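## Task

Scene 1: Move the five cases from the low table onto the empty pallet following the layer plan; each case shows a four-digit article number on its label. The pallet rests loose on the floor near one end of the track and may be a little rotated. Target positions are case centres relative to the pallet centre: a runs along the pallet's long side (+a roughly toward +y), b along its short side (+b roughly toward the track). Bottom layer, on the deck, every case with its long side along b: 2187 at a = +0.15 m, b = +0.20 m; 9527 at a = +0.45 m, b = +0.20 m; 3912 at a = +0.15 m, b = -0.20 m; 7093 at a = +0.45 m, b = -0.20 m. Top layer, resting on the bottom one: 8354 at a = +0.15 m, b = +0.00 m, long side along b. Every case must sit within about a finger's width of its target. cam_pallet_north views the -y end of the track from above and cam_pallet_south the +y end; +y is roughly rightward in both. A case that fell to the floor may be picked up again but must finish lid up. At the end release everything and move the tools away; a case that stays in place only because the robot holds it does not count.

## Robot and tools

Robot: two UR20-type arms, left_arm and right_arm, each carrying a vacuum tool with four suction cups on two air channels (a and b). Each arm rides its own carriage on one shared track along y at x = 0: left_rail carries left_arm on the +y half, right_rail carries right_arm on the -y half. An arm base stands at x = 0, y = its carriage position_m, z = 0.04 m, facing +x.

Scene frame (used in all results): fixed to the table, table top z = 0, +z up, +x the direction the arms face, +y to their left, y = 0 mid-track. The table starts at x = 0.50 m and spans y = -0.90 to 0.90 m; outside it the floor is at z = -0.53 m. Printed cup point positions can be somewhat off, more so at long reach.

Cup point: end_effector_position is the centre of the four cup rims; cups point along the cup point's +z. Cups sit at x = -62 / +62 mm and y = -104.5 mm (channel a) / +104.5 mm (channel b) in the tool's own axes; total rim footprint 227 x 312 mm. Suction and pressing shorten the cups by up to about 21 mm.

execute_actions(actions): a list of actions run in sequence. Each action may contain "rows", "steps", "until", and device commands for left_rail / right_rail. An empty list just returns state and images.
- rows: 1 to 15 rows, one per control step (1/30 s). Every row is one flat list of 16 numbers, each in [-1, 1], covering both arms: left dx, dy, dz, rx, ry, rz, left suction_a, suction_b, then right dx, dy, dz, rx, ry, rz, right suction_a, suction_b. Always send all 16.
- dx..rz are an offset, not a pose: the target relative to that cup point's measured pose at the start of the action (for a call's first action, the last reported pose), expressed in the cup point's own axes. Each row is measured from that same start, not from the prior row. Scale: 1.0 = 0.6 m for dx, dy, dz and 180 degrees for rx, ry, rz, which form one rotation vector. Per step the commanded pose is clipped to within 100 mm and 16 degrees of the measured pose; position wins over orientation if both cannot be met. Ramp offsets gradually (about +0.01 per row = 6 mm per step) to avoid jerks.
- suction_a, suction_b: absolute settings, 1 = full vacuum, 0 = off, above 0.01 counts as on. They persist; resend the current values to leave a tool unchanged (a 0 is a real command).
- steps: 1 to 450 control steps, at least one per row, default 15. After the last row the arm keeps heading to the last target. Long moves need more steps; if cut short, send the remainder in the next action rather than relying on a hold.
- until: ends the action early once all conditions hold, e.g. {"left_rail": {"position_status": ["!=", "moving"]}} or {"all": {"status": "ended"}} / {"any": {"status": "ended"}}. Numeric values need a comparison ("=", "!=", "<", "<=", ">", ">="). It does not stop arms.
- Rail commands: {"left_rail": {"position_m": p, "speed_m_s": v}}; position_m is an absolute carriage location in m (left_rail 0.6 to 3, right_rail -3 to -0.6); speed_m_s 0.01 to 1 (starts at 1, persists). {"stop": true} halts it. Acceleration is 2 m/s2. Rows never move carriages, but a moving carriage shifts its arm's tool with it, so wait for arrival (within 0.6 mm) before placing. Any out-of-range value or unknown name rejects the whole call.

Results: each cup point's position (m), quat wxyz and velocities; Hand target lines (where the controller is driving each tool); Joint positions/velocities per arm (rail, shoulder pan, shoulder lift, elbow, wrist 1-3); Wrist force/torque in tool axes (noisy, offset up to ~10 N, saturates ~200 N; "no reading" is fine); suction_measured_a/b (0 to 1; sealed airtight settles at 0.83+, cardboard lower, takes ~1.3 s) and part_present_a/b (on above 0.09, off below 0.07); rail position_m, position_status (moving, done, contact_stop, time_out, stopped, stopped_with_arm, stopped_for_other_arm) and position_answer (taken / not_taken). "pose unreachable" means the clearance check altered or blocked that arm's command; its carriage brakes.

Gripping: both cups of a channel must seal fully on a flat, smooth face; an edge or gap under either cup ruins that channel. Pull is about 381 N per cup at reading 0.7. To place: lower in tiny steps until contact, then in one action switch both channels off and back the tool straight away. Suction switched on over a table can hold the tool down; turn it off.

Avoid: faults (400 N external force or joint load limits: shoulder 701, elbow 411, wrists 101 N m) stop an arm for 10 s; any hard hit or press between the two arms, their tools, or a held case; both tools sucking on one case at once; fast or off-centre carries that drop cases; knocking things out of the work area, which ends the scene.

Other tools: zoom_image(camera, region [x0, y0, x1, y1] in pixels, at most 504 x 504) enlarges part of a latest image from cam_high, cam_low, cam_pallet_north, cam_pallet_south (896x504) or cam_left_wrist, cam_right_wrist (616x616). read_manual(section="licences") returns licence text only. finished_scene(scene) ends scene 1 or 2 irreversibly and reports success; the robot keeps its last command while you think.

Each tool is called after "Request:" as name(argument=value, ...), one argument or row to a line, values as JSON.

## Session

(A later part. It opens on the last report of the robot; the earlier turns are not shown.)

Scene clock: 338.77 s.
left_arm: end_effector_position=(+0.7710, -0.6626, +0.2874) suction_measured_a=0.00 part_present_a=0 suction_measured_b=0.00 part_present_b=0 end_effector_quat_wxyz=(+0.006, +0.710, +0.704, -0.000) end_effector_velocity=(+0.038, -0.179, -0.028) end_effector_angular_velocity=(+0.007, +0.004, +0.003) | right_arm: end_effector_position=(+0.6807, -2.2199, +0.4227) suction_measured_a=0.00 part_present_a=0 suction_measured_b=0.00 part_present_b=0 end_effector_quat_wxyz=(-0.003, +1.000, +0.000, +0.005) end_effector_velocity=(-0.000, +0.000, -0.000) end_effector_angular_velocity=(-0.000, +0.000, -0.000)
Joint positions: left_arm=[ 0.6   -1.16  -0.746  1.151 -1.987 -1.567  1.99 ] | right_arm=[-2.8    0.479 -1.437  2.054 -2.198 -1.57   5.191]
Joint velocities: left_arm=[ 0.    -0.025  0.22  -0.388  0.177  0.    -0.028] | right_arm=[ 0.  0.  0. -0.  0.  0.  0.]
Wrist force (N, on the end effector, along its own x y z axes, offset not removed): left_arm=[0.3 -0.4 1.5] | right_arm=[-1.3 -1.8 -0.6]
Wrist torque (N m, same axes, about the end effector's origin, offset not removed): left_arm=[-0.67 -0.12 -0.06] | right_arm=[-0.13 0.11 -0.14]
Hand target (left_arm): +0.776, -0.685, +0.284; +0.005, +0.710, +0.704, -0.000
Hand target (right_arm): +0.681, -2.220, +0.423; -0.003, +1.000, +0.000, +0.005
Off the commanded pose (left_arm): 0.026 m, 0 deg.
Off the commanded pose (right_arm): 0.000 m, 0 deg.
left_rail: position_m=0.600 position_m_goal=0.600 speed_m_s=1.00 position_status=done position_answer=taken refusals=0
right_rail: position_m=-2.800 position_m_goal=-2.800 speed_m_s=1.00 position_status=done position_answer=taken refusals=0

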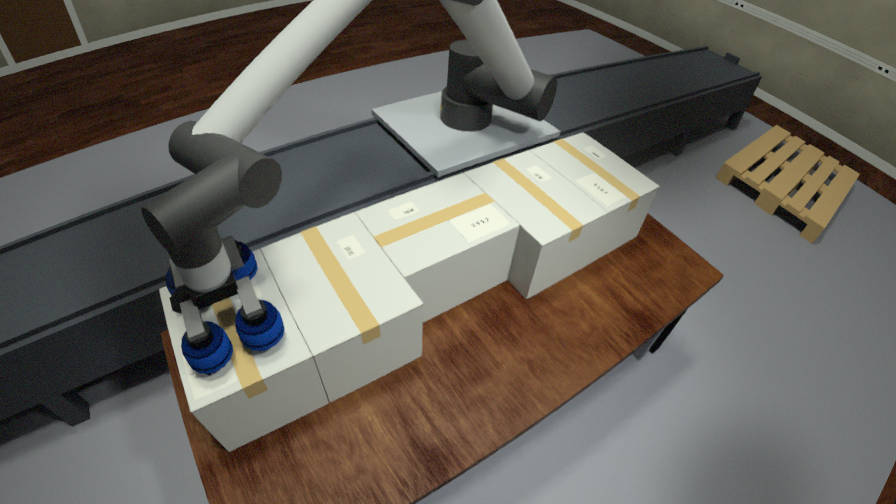

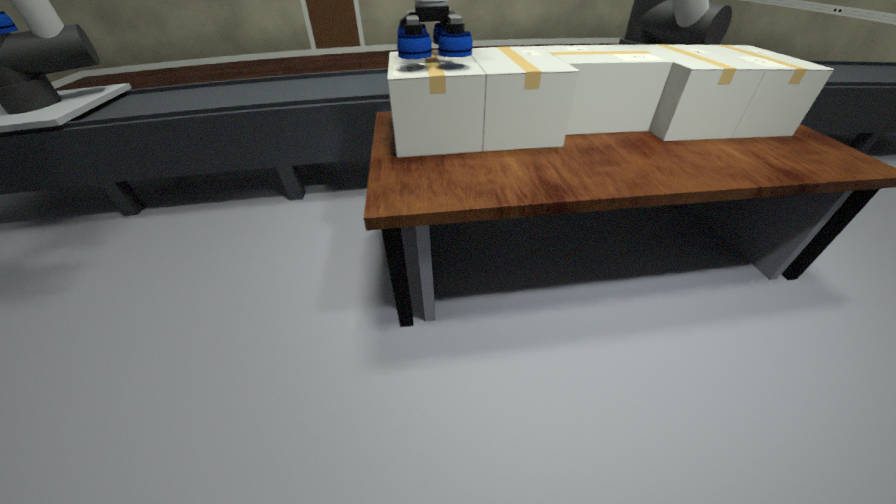

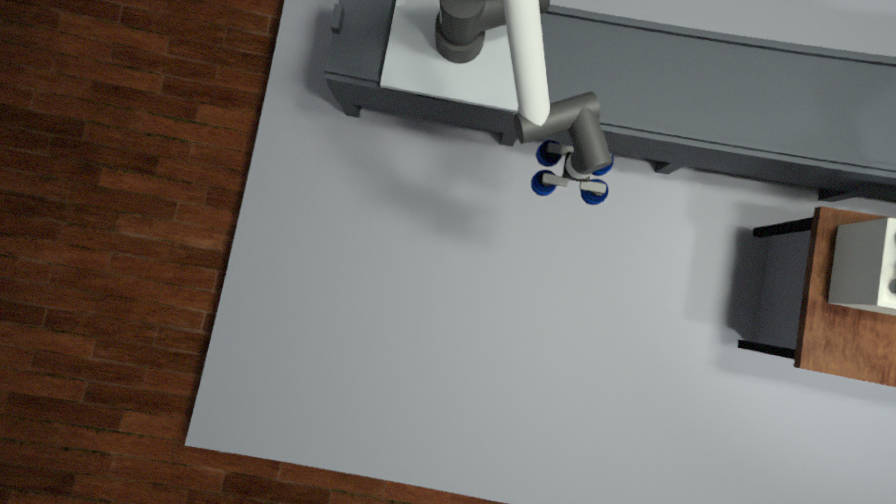

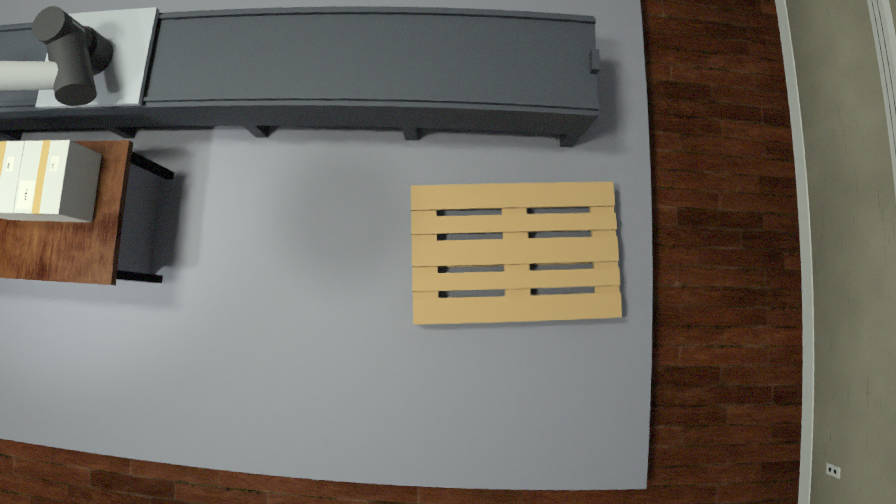

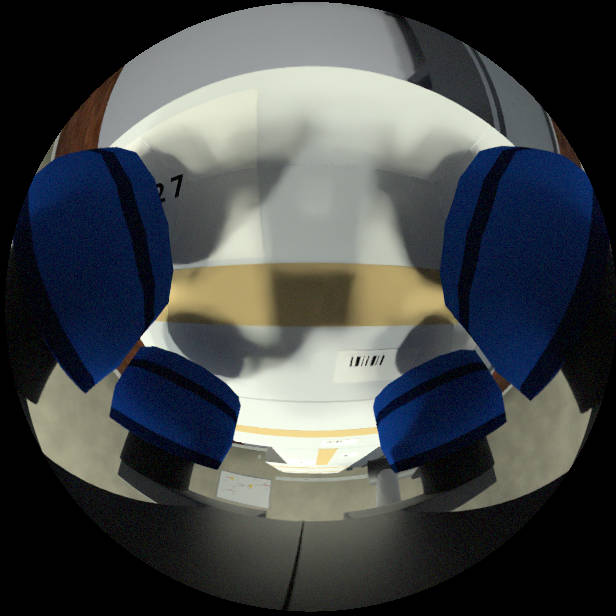

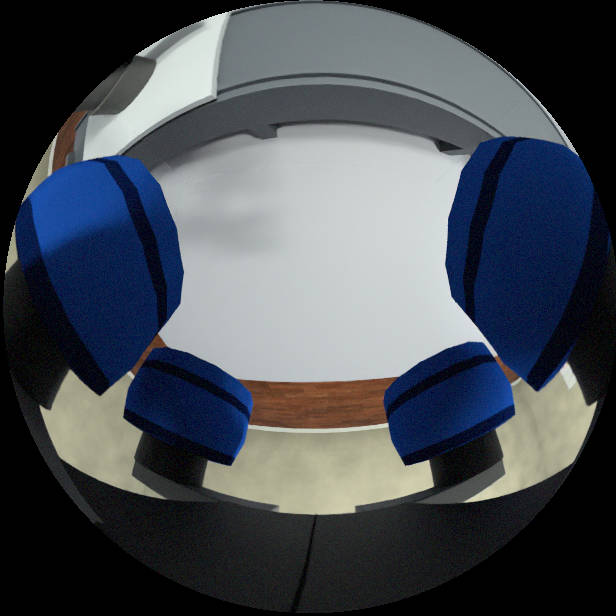

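Request:
execute_actions(
  actions=[],
)

Request:
zoom_image(
  camera="cam_high",
  region=[130, 220, 370, 460],
)

Request:
zoom_image(
  camera="cam_low",
  region=[370, 0, 500, 110],
)

Scene clock: 339.93 s.
left_arm: end_effector_position=(+0.7763, -0.6852, +0.2843) suction_measured_a=0.00 part_present_a=0 suction_measured_b=0.00 part_present_b=0 end_effector_quat_wxyz=(+0.005, +0.710, +0.704, -0.000) end_effector_velocity=(-0.000, -0.000, -0.000) end_effector_angular_velocity=(+0.000, +0.000, -0.000) | right_arm: end_effector_position=(+0.6807, -2.2199, +0.4227) suction_measured_a=0.00 part_present_a=0 suction_measured_b=0.00 part_present_b=0 end_effector_quat_wxyz=(-0.003, +1.000, +0.000, +0.005) end_effector_velocity=(+0.000, -0.000, -0.000) end_effector_angular_velocity=(-0.000, +0.000, -0.000)
Joint positions: left_arm=[ 0.6   -1.162 -0.717  1.099 -1.962 -1.568  1.987] | right_arm=[-2.8    0.479 -1.437  2.054 -2.198 -1.57   5.191]
Joint velocities: left_arm=[ 0. -0.  0. -0.  0. -0.  0.] | right_arm=[ 0. -0.  0. -0. -0. -0.  0.]
Wrist force (N, on the end effector, along its own x y z axes, offset not removed): left_arm=[0.3 1.5 4.4] | right_arm=[-3.1 -2.0 -0.6]
Wrist torque (N m, same axes, about the end effector's origin, offset not removed): left_arm=[-0.48 0.05 -0.07] | right_arm=[-0.18 0.37 -0.06]
Hand target (left_arm): +0.776, -0.685, +0.284; +0.005, +0.710, +0.704, -0.000
Hand target (right_arm): +0.681, -2.220, +0.423; -0.003, +1.000, +0.000, +0.005
Off the commanded pose (left_arm): 0.003 m, 0 deg.
Off the commanded pose (right_arm): 0.000 m, 0 deg.
left_rail: position_m=0.600 position_m_goal=0.600 speed_m_s=1.00 position_status=done position_answer=taken refusals=0
right_rail: position_m=-2.800 position_m_goal=-2.800 speed_m_s=1.00 position_status=done position_answer=taken refusals=0

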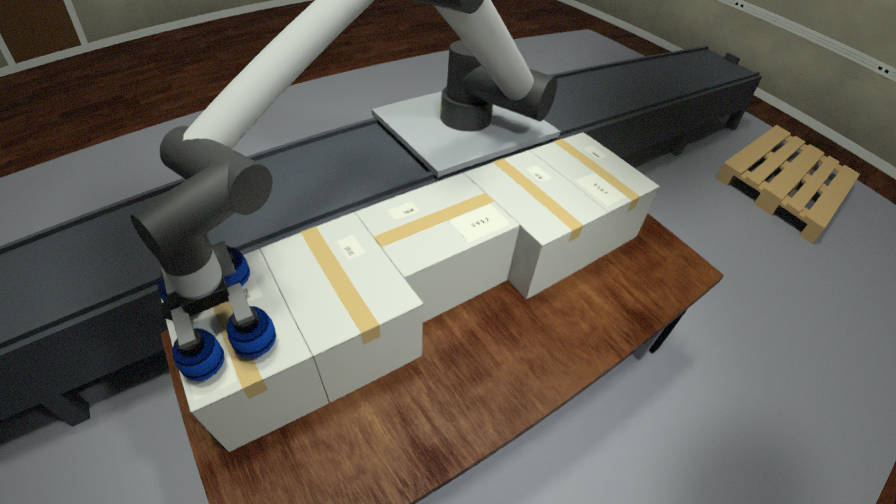

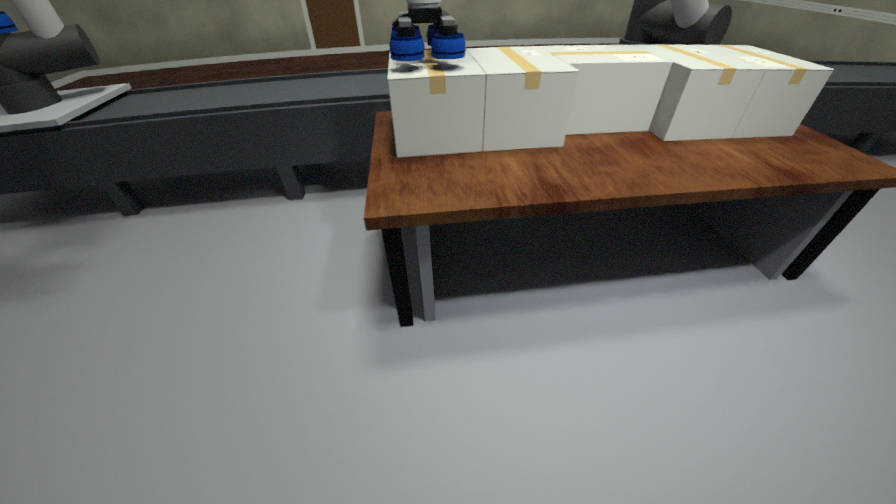

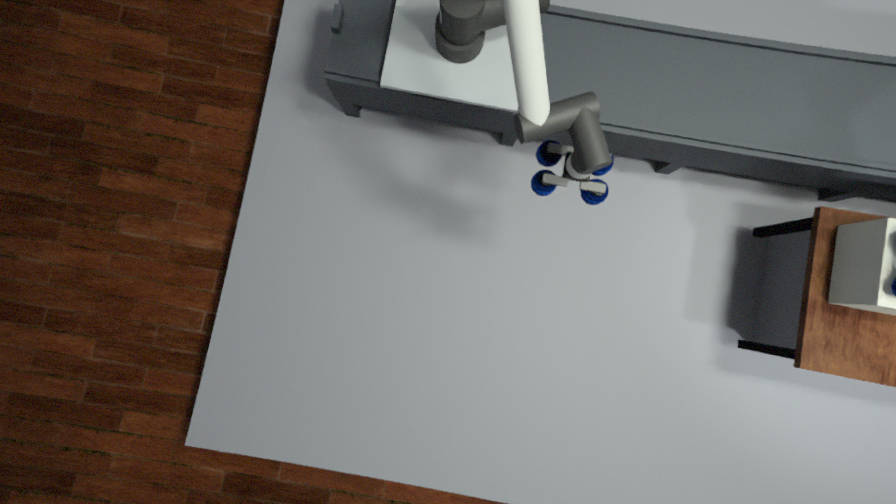

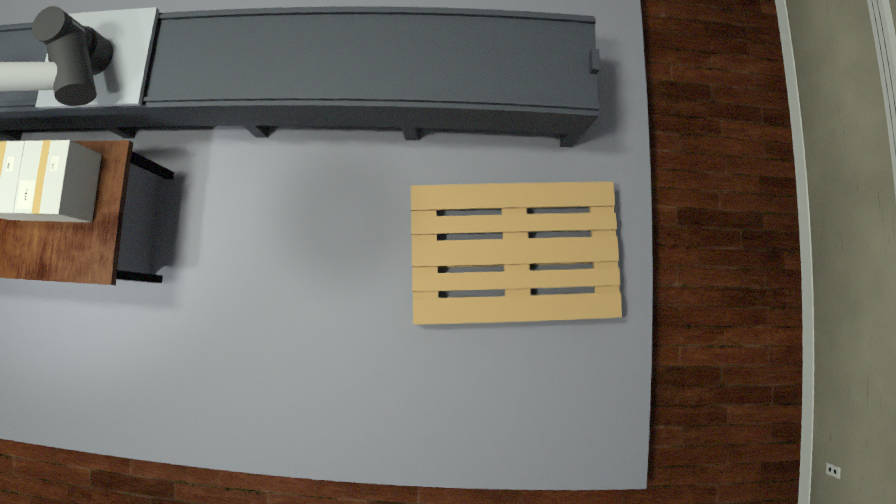

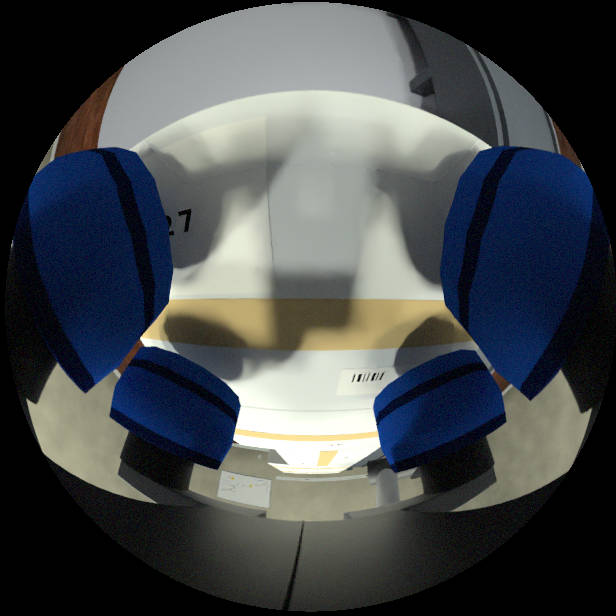

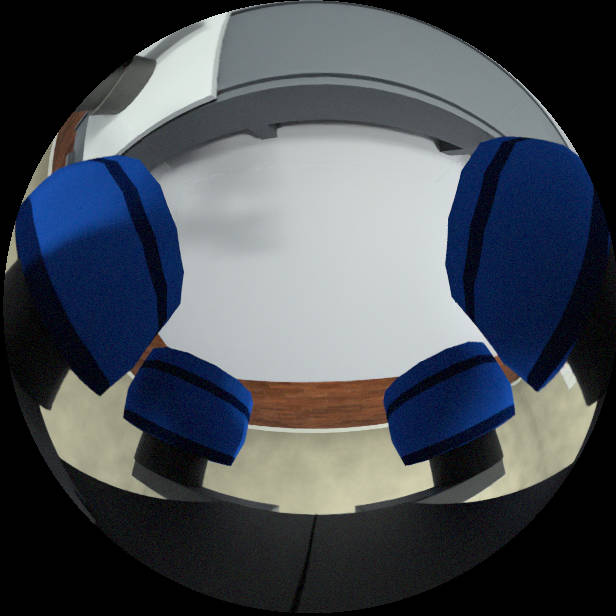

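Region (130, 220, 370, 460) of cam_high's 896x504 image, scaled by 2.100, with more detail than that image has.

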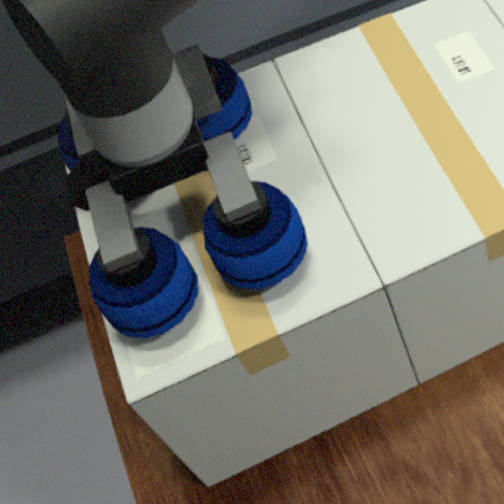

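Region (370, 0, 500, 110) of cam_low's 896x504 image, scaled by 3.877, with more detail than that image has; it fills the top 426 rows of this view, and the rest is white.

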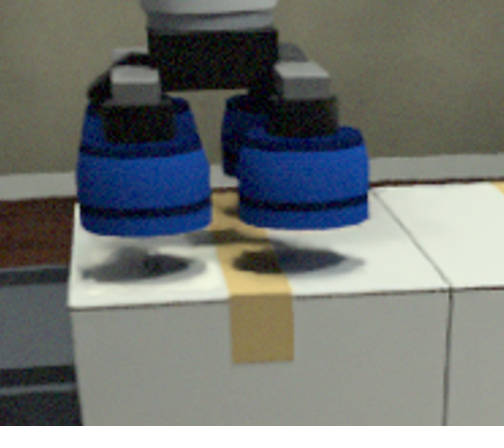

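Request:
execute_actions(
  actions=[
    {"rows":[[0,0,0.012,0,0,0,0,0,0,0,0,0,0,0,0,0],[0,0,0.024,0,0,0,0,0,0,0,0,0,0,0,0,0],[0,0,0.036,0,0,0,0,0,0,0,0,0,0,0,0,0],[0,0,0.046,0,0,0,1,1,0,0,0,0,0,0,0,0],[0,0,0.054,0,0,0,1,1,0,0,0,0,0,0,0,0],[0,0,0.06,0,0,0,1,1,0,0,0,0,0,0,0,0],[0,0,0.066,0,0,0,1,1,0,0,0,0,0,0,0,0]],"steps":14},
  ],
)

Scene clock: 345.83 s.
left_arm: end_effector_position=(+0.7765, -0.6854, +0.2478) suction_measured_a=0.34 part_present_a=1 suction_measured_b=0.29 part_present_b=1 end_effector_quat_wxyz=(+0.005, +0.710, +0.704, -0.000) end_effector_velocity=(+0.004, -0.008, -0.012) end_effector_angular_velocity=(-0.022, -0.009, +0.000) | right_arm: end_effector_position=(+0.6807, -2.2199, +0.4227) suction_measured_a=0.00 part_present_a=0 suction_measured_b=0.00 part_present_b=0 end_effector_quat_wxyz=(-0.003, +1.000, +0.000, +0.005) end_effector_velocity=(-0.000, -0.000, +0.000) end_effector_angular_velocity=(+0.000, -0.000, +0.000)
Joint positions: left_arm=[ 0.6   -1.162 -0.698  1.116 -1.998 -1.568  1.987] | right_arm=[-2.8    0.479 -1.437  2.054 -2.198 -1.57   5.191]
Joint velocities: left_arm=[ 0.     0.     0.011  0.003 -0.037 -0.    -0.   ] | right_arm=[ 0. -0. -0.  0. -0.  0. -0.]
Wrist force (N, on the end effector, along its own x y z axes, offset not removed): left_arm=[6.6 -1.0 -18.4] | right_arm=[-5.5 -2.1 -0.5]
Wrist torque (N m, same axes, about the end effector's origin, offset not removed): left_arm=[-4.15 -1.93 0.12] | right_arm=[-0.18 0.71 -0.10]
Hand target (left_arm): +0.777, -0.686, +0.245; +0.005, +0.710, +0.704, -0.000
Hand target (right_arm): +0.681, -2.220, +0.423; -0.003, +1.000, +0.000, +0.005
Off the commanded pose (left_arm): 0.003 m, 0 deg.
Off the commanded pose (right_arm): 0.000 m, 0 deg.
left_rail: position_m=0.600 position_m_goal=0.600 speed_m_s=1.00 position_status=done position_answer=taken refusals=0
right_rail: position_m=-2.800 position_m_goal=-2.800 speed_m_s=1.00 position_status=done position_answer=taken refusals=0

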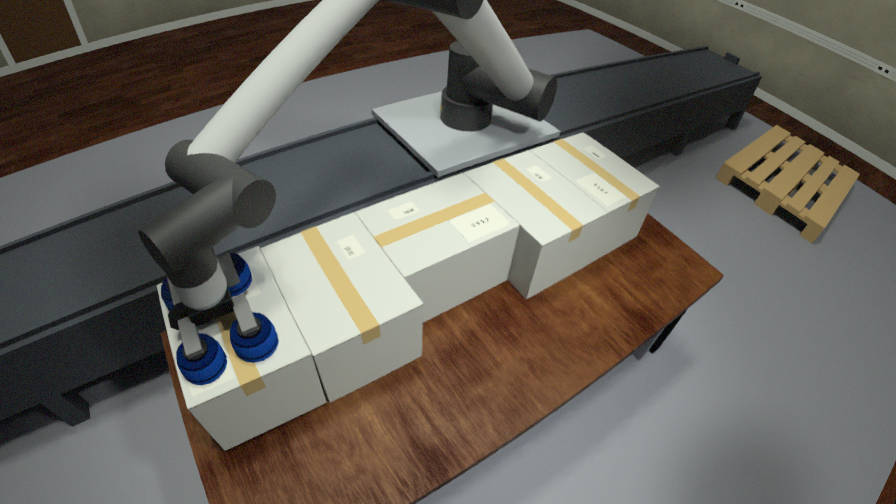

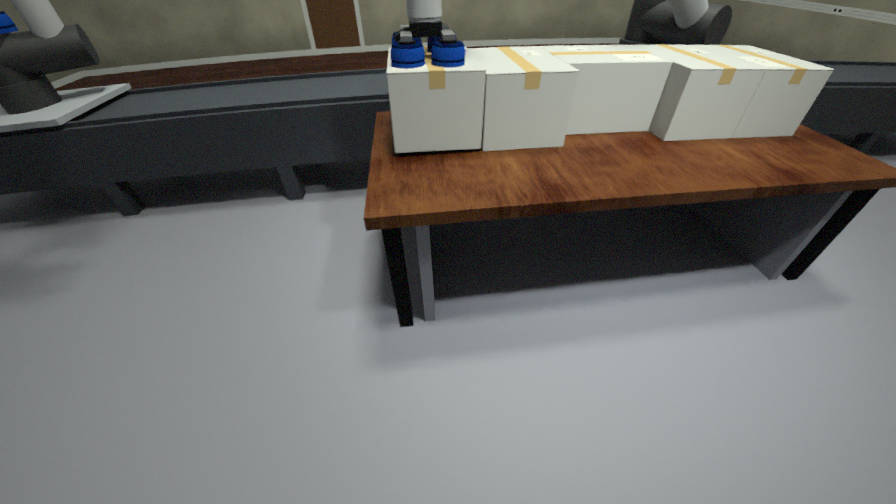

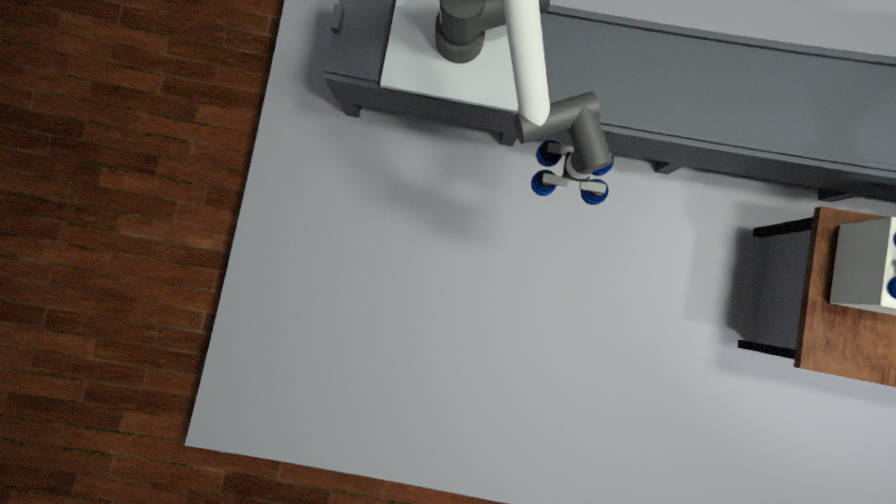

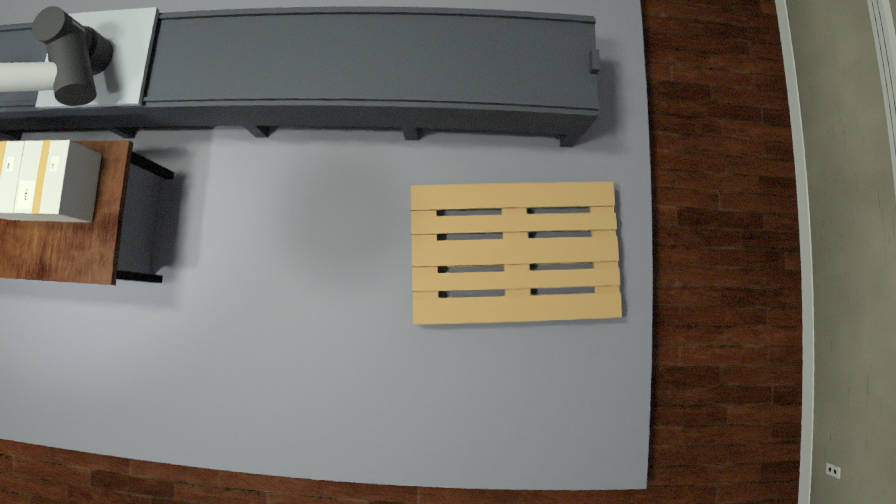

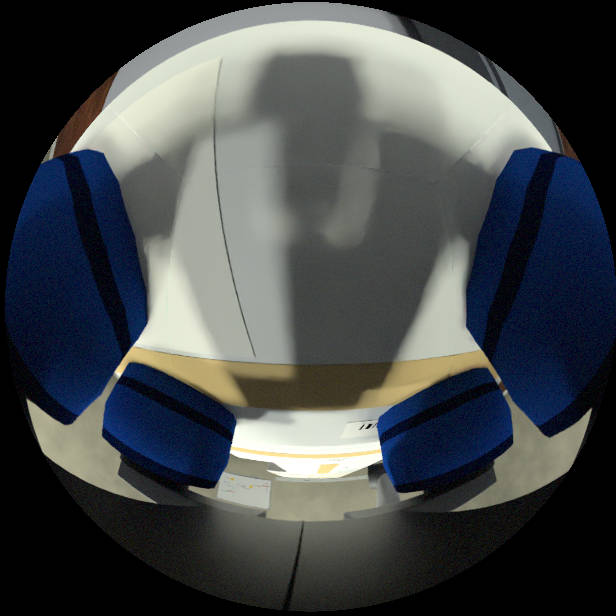

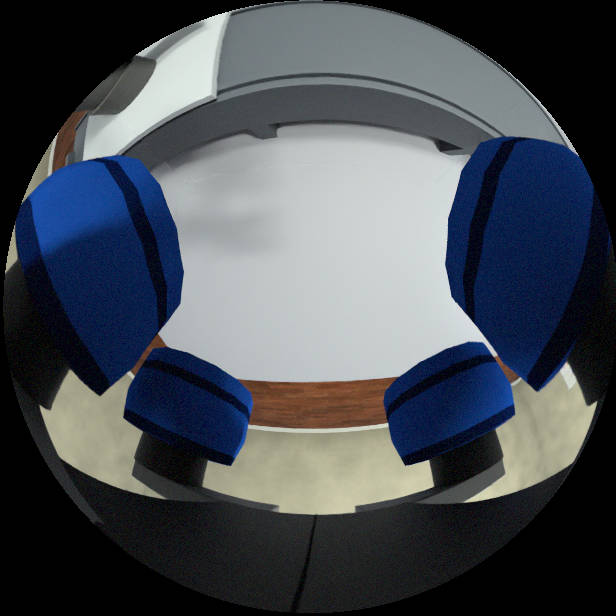

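Request:
execute_actions(
  actions=[],
)

Scene clock: 347.03 s.
left_arm: end_effector_position=(+0.7766, -0.6855, +0.2447) suction_measured_a=0.94 part_present_a=1 suction_measured_b=0.94 part_present_b=1 end_effector_quat_wxyz=(+0.005, +0.710, +0.704, -0.000) end_effector_velocity=(-0.000, +0.000, -0.000) end_effector_angular_velocity=(+0.000, +0.000, +0.000) | right_arm: end_effector_position=(+0.6807, -2.2199, +0.4227) suction_measured_a=0.00 part_present_a=0 suction_measured_b=0.00 part_present_b=0 end_effector_quat_wxyz=(-0.003, +1.000, +0.000, +0.005) end_effector_velocity=(+0.000, -0.000, -0.000) end_effector_angular_velocity=(-0.000, +0.000, -0.000)
Joint positions: left_arm=[ 0.6   -1.162 -0.696  1.117 -2.001 -1.568  1.987] | right_arm=[-2.8    0.479 -1.437  2.054 -2.198 -1.57   5.191]
Joint velocities: left_arm=[ 0.  0.  0.  0. -0.  0. -0.] | right_arm=[ 0. -0.  0. -0.  0. -0.  0.]
Wrist force (N, on the end effector, along its own x y z axes, offset not removed): left_arm=[2.8 -1.3 -20.9] | right_arm=[-4.8 -1.1 -1.3]
Wrist torque (N m, same axes, about the end effector's origin, offset not removed): left_arm=[-4.23 -2.83 -0.03] | right_arm=[-0.08 0.66 -0.02]
Hand target (left_arm): +0.777, -0.686, +0.245; +0.005, +0.710, +0.704, -0.000
Hand target (right_arm): +0.681, -2.220, +0.423; -0.003, +1.000, +0.000, +0.005
Off the commanded pose (left_arm): 0.000 m, 0 deg.
Off the commanded pose (right_arm): 0.000 m, 0 deg.
left_rail: position_m=0.600 position_m_goal=0.600 speed_m_s=1.00 position_status=done position_answer=taken refusals=0
right_rail: position_m=-2.800 position_m_goal=-2.800 speed_m_s=1.00 position_status=done position_answer=taken refusals=0

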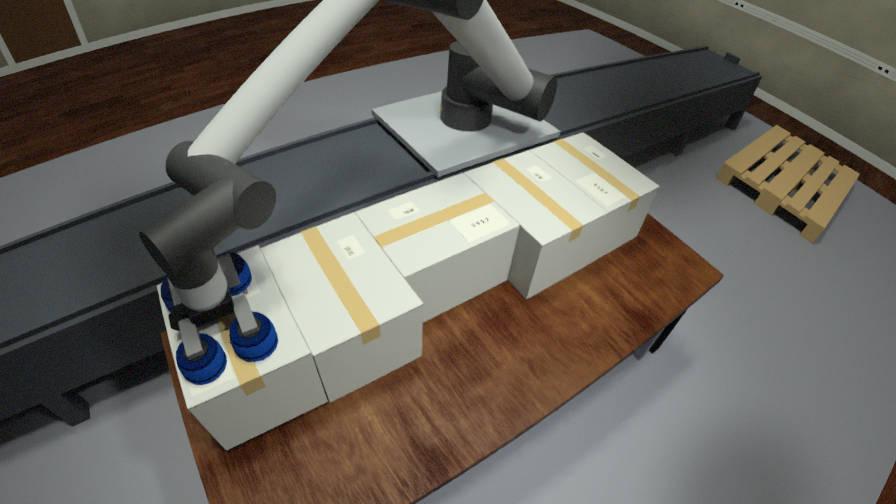

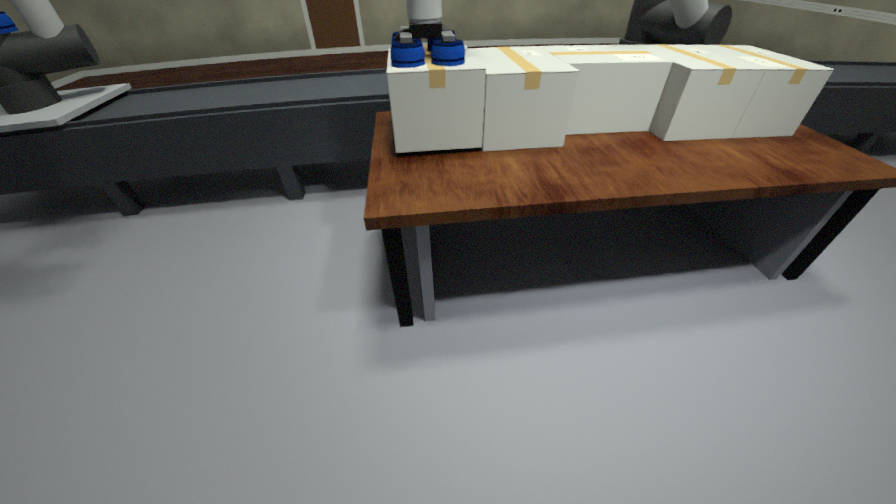

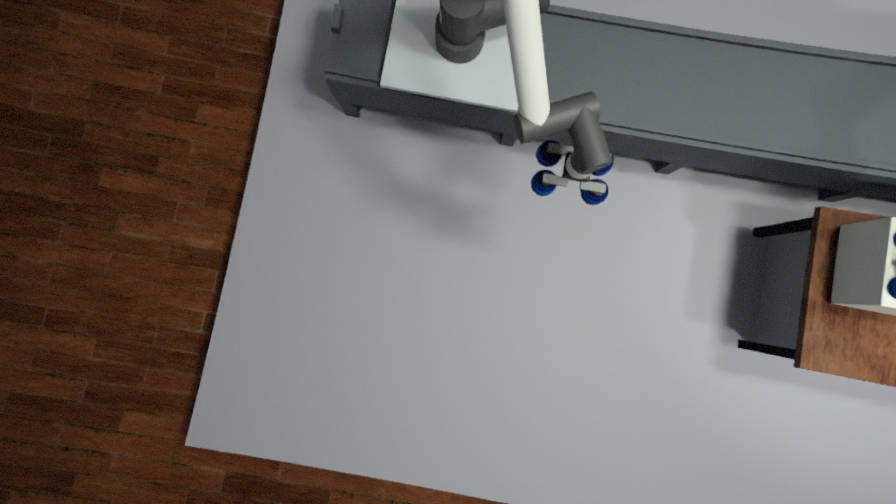

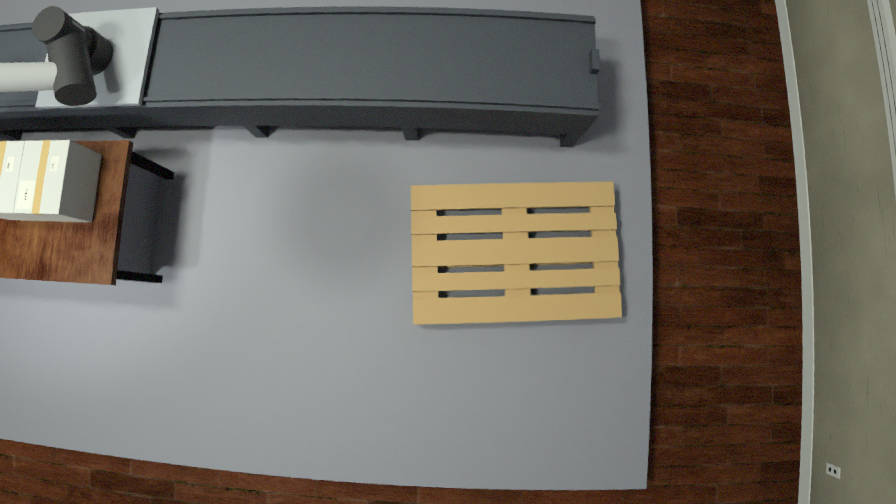

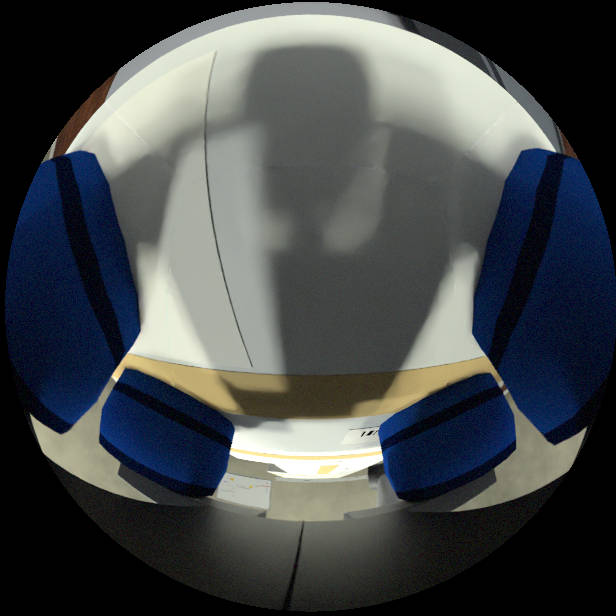

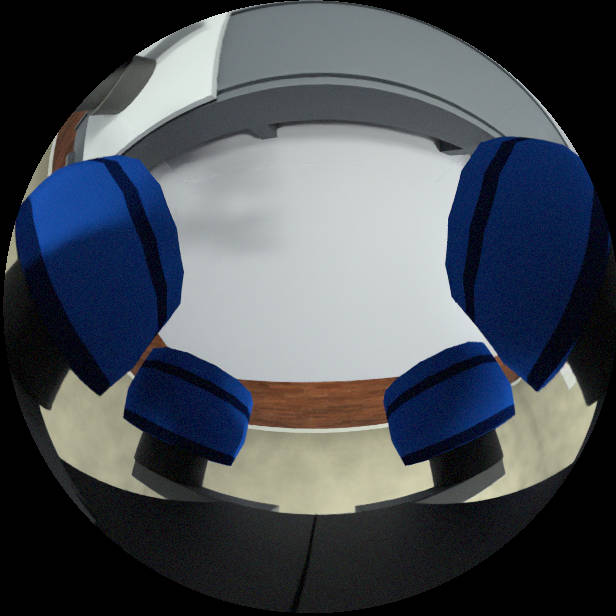

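Request:
execute_actions(
  actions=[
    {"rows":[[-0.005,0,-0.01,0,0,0,1,1,0,0,0,0,0,0,0,0],[-0.01,0,-0.025,0,0,0,1,1,0,0,0,0,0,0,0,0],[-0.015,0,-0.045,0,0,0,1,1,0,0,0,0,0,0,0,0],[-0.015,0,-0.07,0,0,0,1,1,0,0,0,0,0,0,0,0],[-0.015,0,-0.10,0,0,0,1,1,0,0,0,0,0,0,0,0],[-0.015,0,-0.135,0,0,0,1,1,0,0,0,0,0,0,0,0],[-0.015,0,-0.175,0,0,0,1,1,0,0,0,0,0,0,0,0],[-0.015,0,-0.22,0,0,0,1,1,0,0,0,0,0,0,0,0],[-0.015,0,-0.28,0,0,0,1,1,0,0,0,0,0,0,0,0],[-0.015,0,-0.5,0,0,0,1,1,0,0,0,0,0,0,0,0]],"steps":24},
  ],
)

Scene clock: 353.93 s.
left_arm: end_effector_position=(+0.7740, -0.6908, +0.5240) suction_measured_a=0.94 part_present_a=1 suction_measured_b=0.94 part_present_b=1 end_effector_quat_wxyz=(+0.008, +0.710, +0.704, -0.001) end_effector_velocity=(-0.000, -0.003, +0.177) end_effector_angular_velocity=(+0.029, +0.012, +0.000) | right_arm: end_effector_position=(+0.6807, -2.2199, +0.4227) suction_measured_a=0.00 part_present_a=0 suction_measured_b=0.00 part_present_b=0 end_effector_quat_wxyz=(-0.003, +1.000, +0.000, +0.005) end_effector_velocity=(+0.000, -0.000, -0.000) end_effector_angular_velocity=(-0.000, +0.000, +0.000)
Joint positions: left_arm=[ 0.6   -1.165 -0.795  0.908 -1.7   -1.567  1.984] | right_arm=[-2.8    0.479 -1.437  2.054 -2.198 -1.57   5.191]
Joint velocities: left_arm=[ 0.    -0.001 -0.013 -0.227  0.272 -0.    -0.001] | right_arm=[ 0. -0.  0. -0.  0.  0. -0.]
Wrist force (N, on the end effector, along its own x y z axes, offset not removed): left_arm=[-0.4 0.6 -34.7] | right_arm=[-2.2 -2.1 0.2]
Wrist torque (N m, same axes, about the end effector's origin, offset not removed): left_arm=[-3.33 -1.73 0.00] | right_arm=[-0.18 0.28 -0.06]
Hand target (left_arm): +0.774, -0.692, +0.545; +0.006, +0.710, +0.704, -0.000
Hand target (right_arm): +0.681, -2.220, +0.423; -0.003, +1.000, +0.000, +0.005
Off the commanded pose (left_arm): 0.021 m, 0 deg.
Off the commanded pose (right_arm): 0.000 m, 0 deg.
left_rail: position_m=0.600 position_m_goal=0.600 speed_m_s=1.00 position_status=done position_answer=taken refusals=0
right_rail: position_m=-2.800 position_m_goal=-2.800 speed_m_s=1.00 position_status=done position_answer=taken refusals=0

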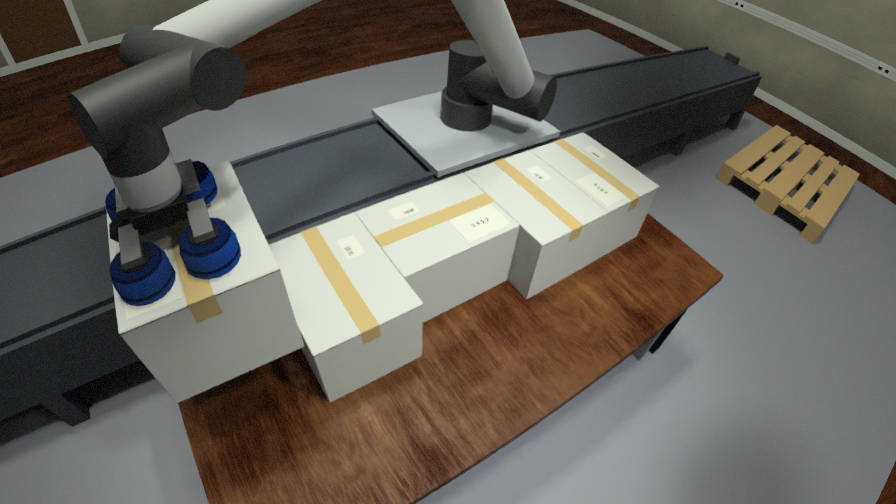

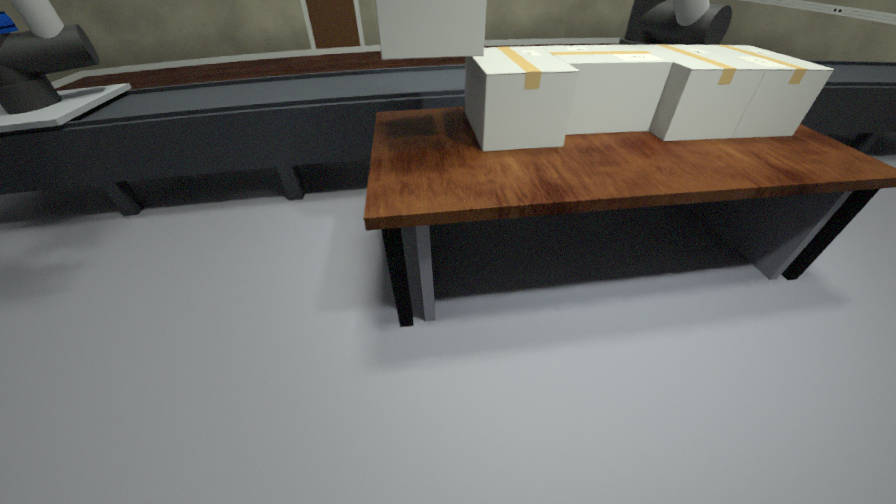

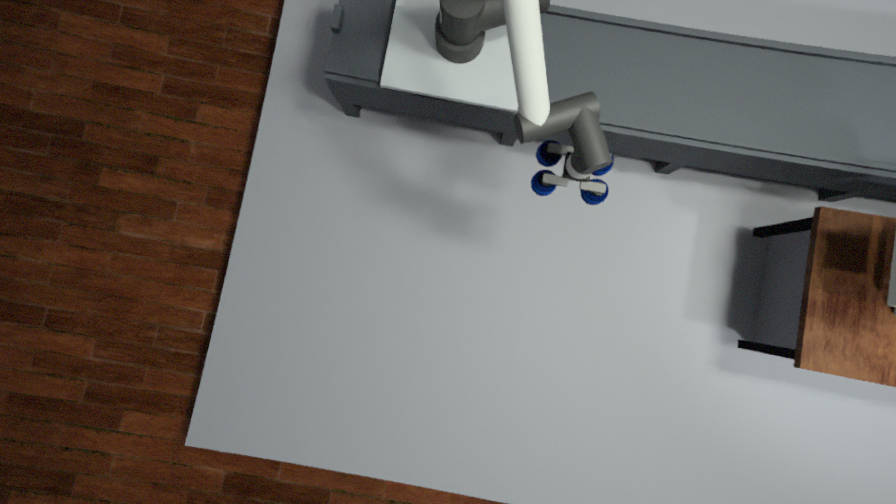

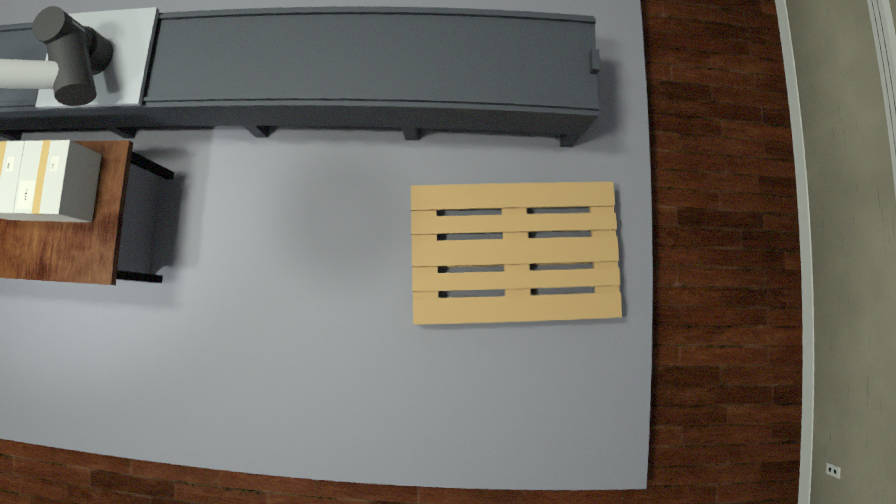

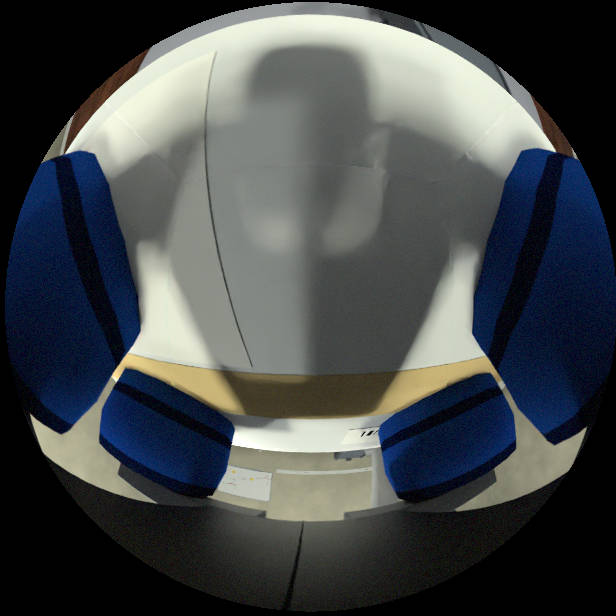

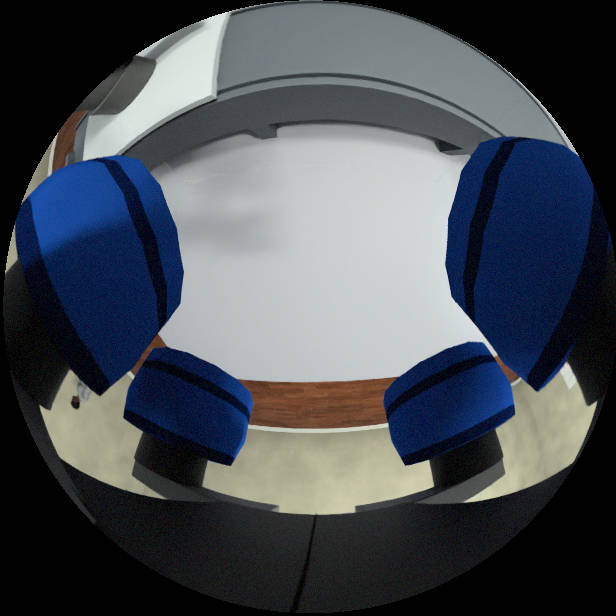

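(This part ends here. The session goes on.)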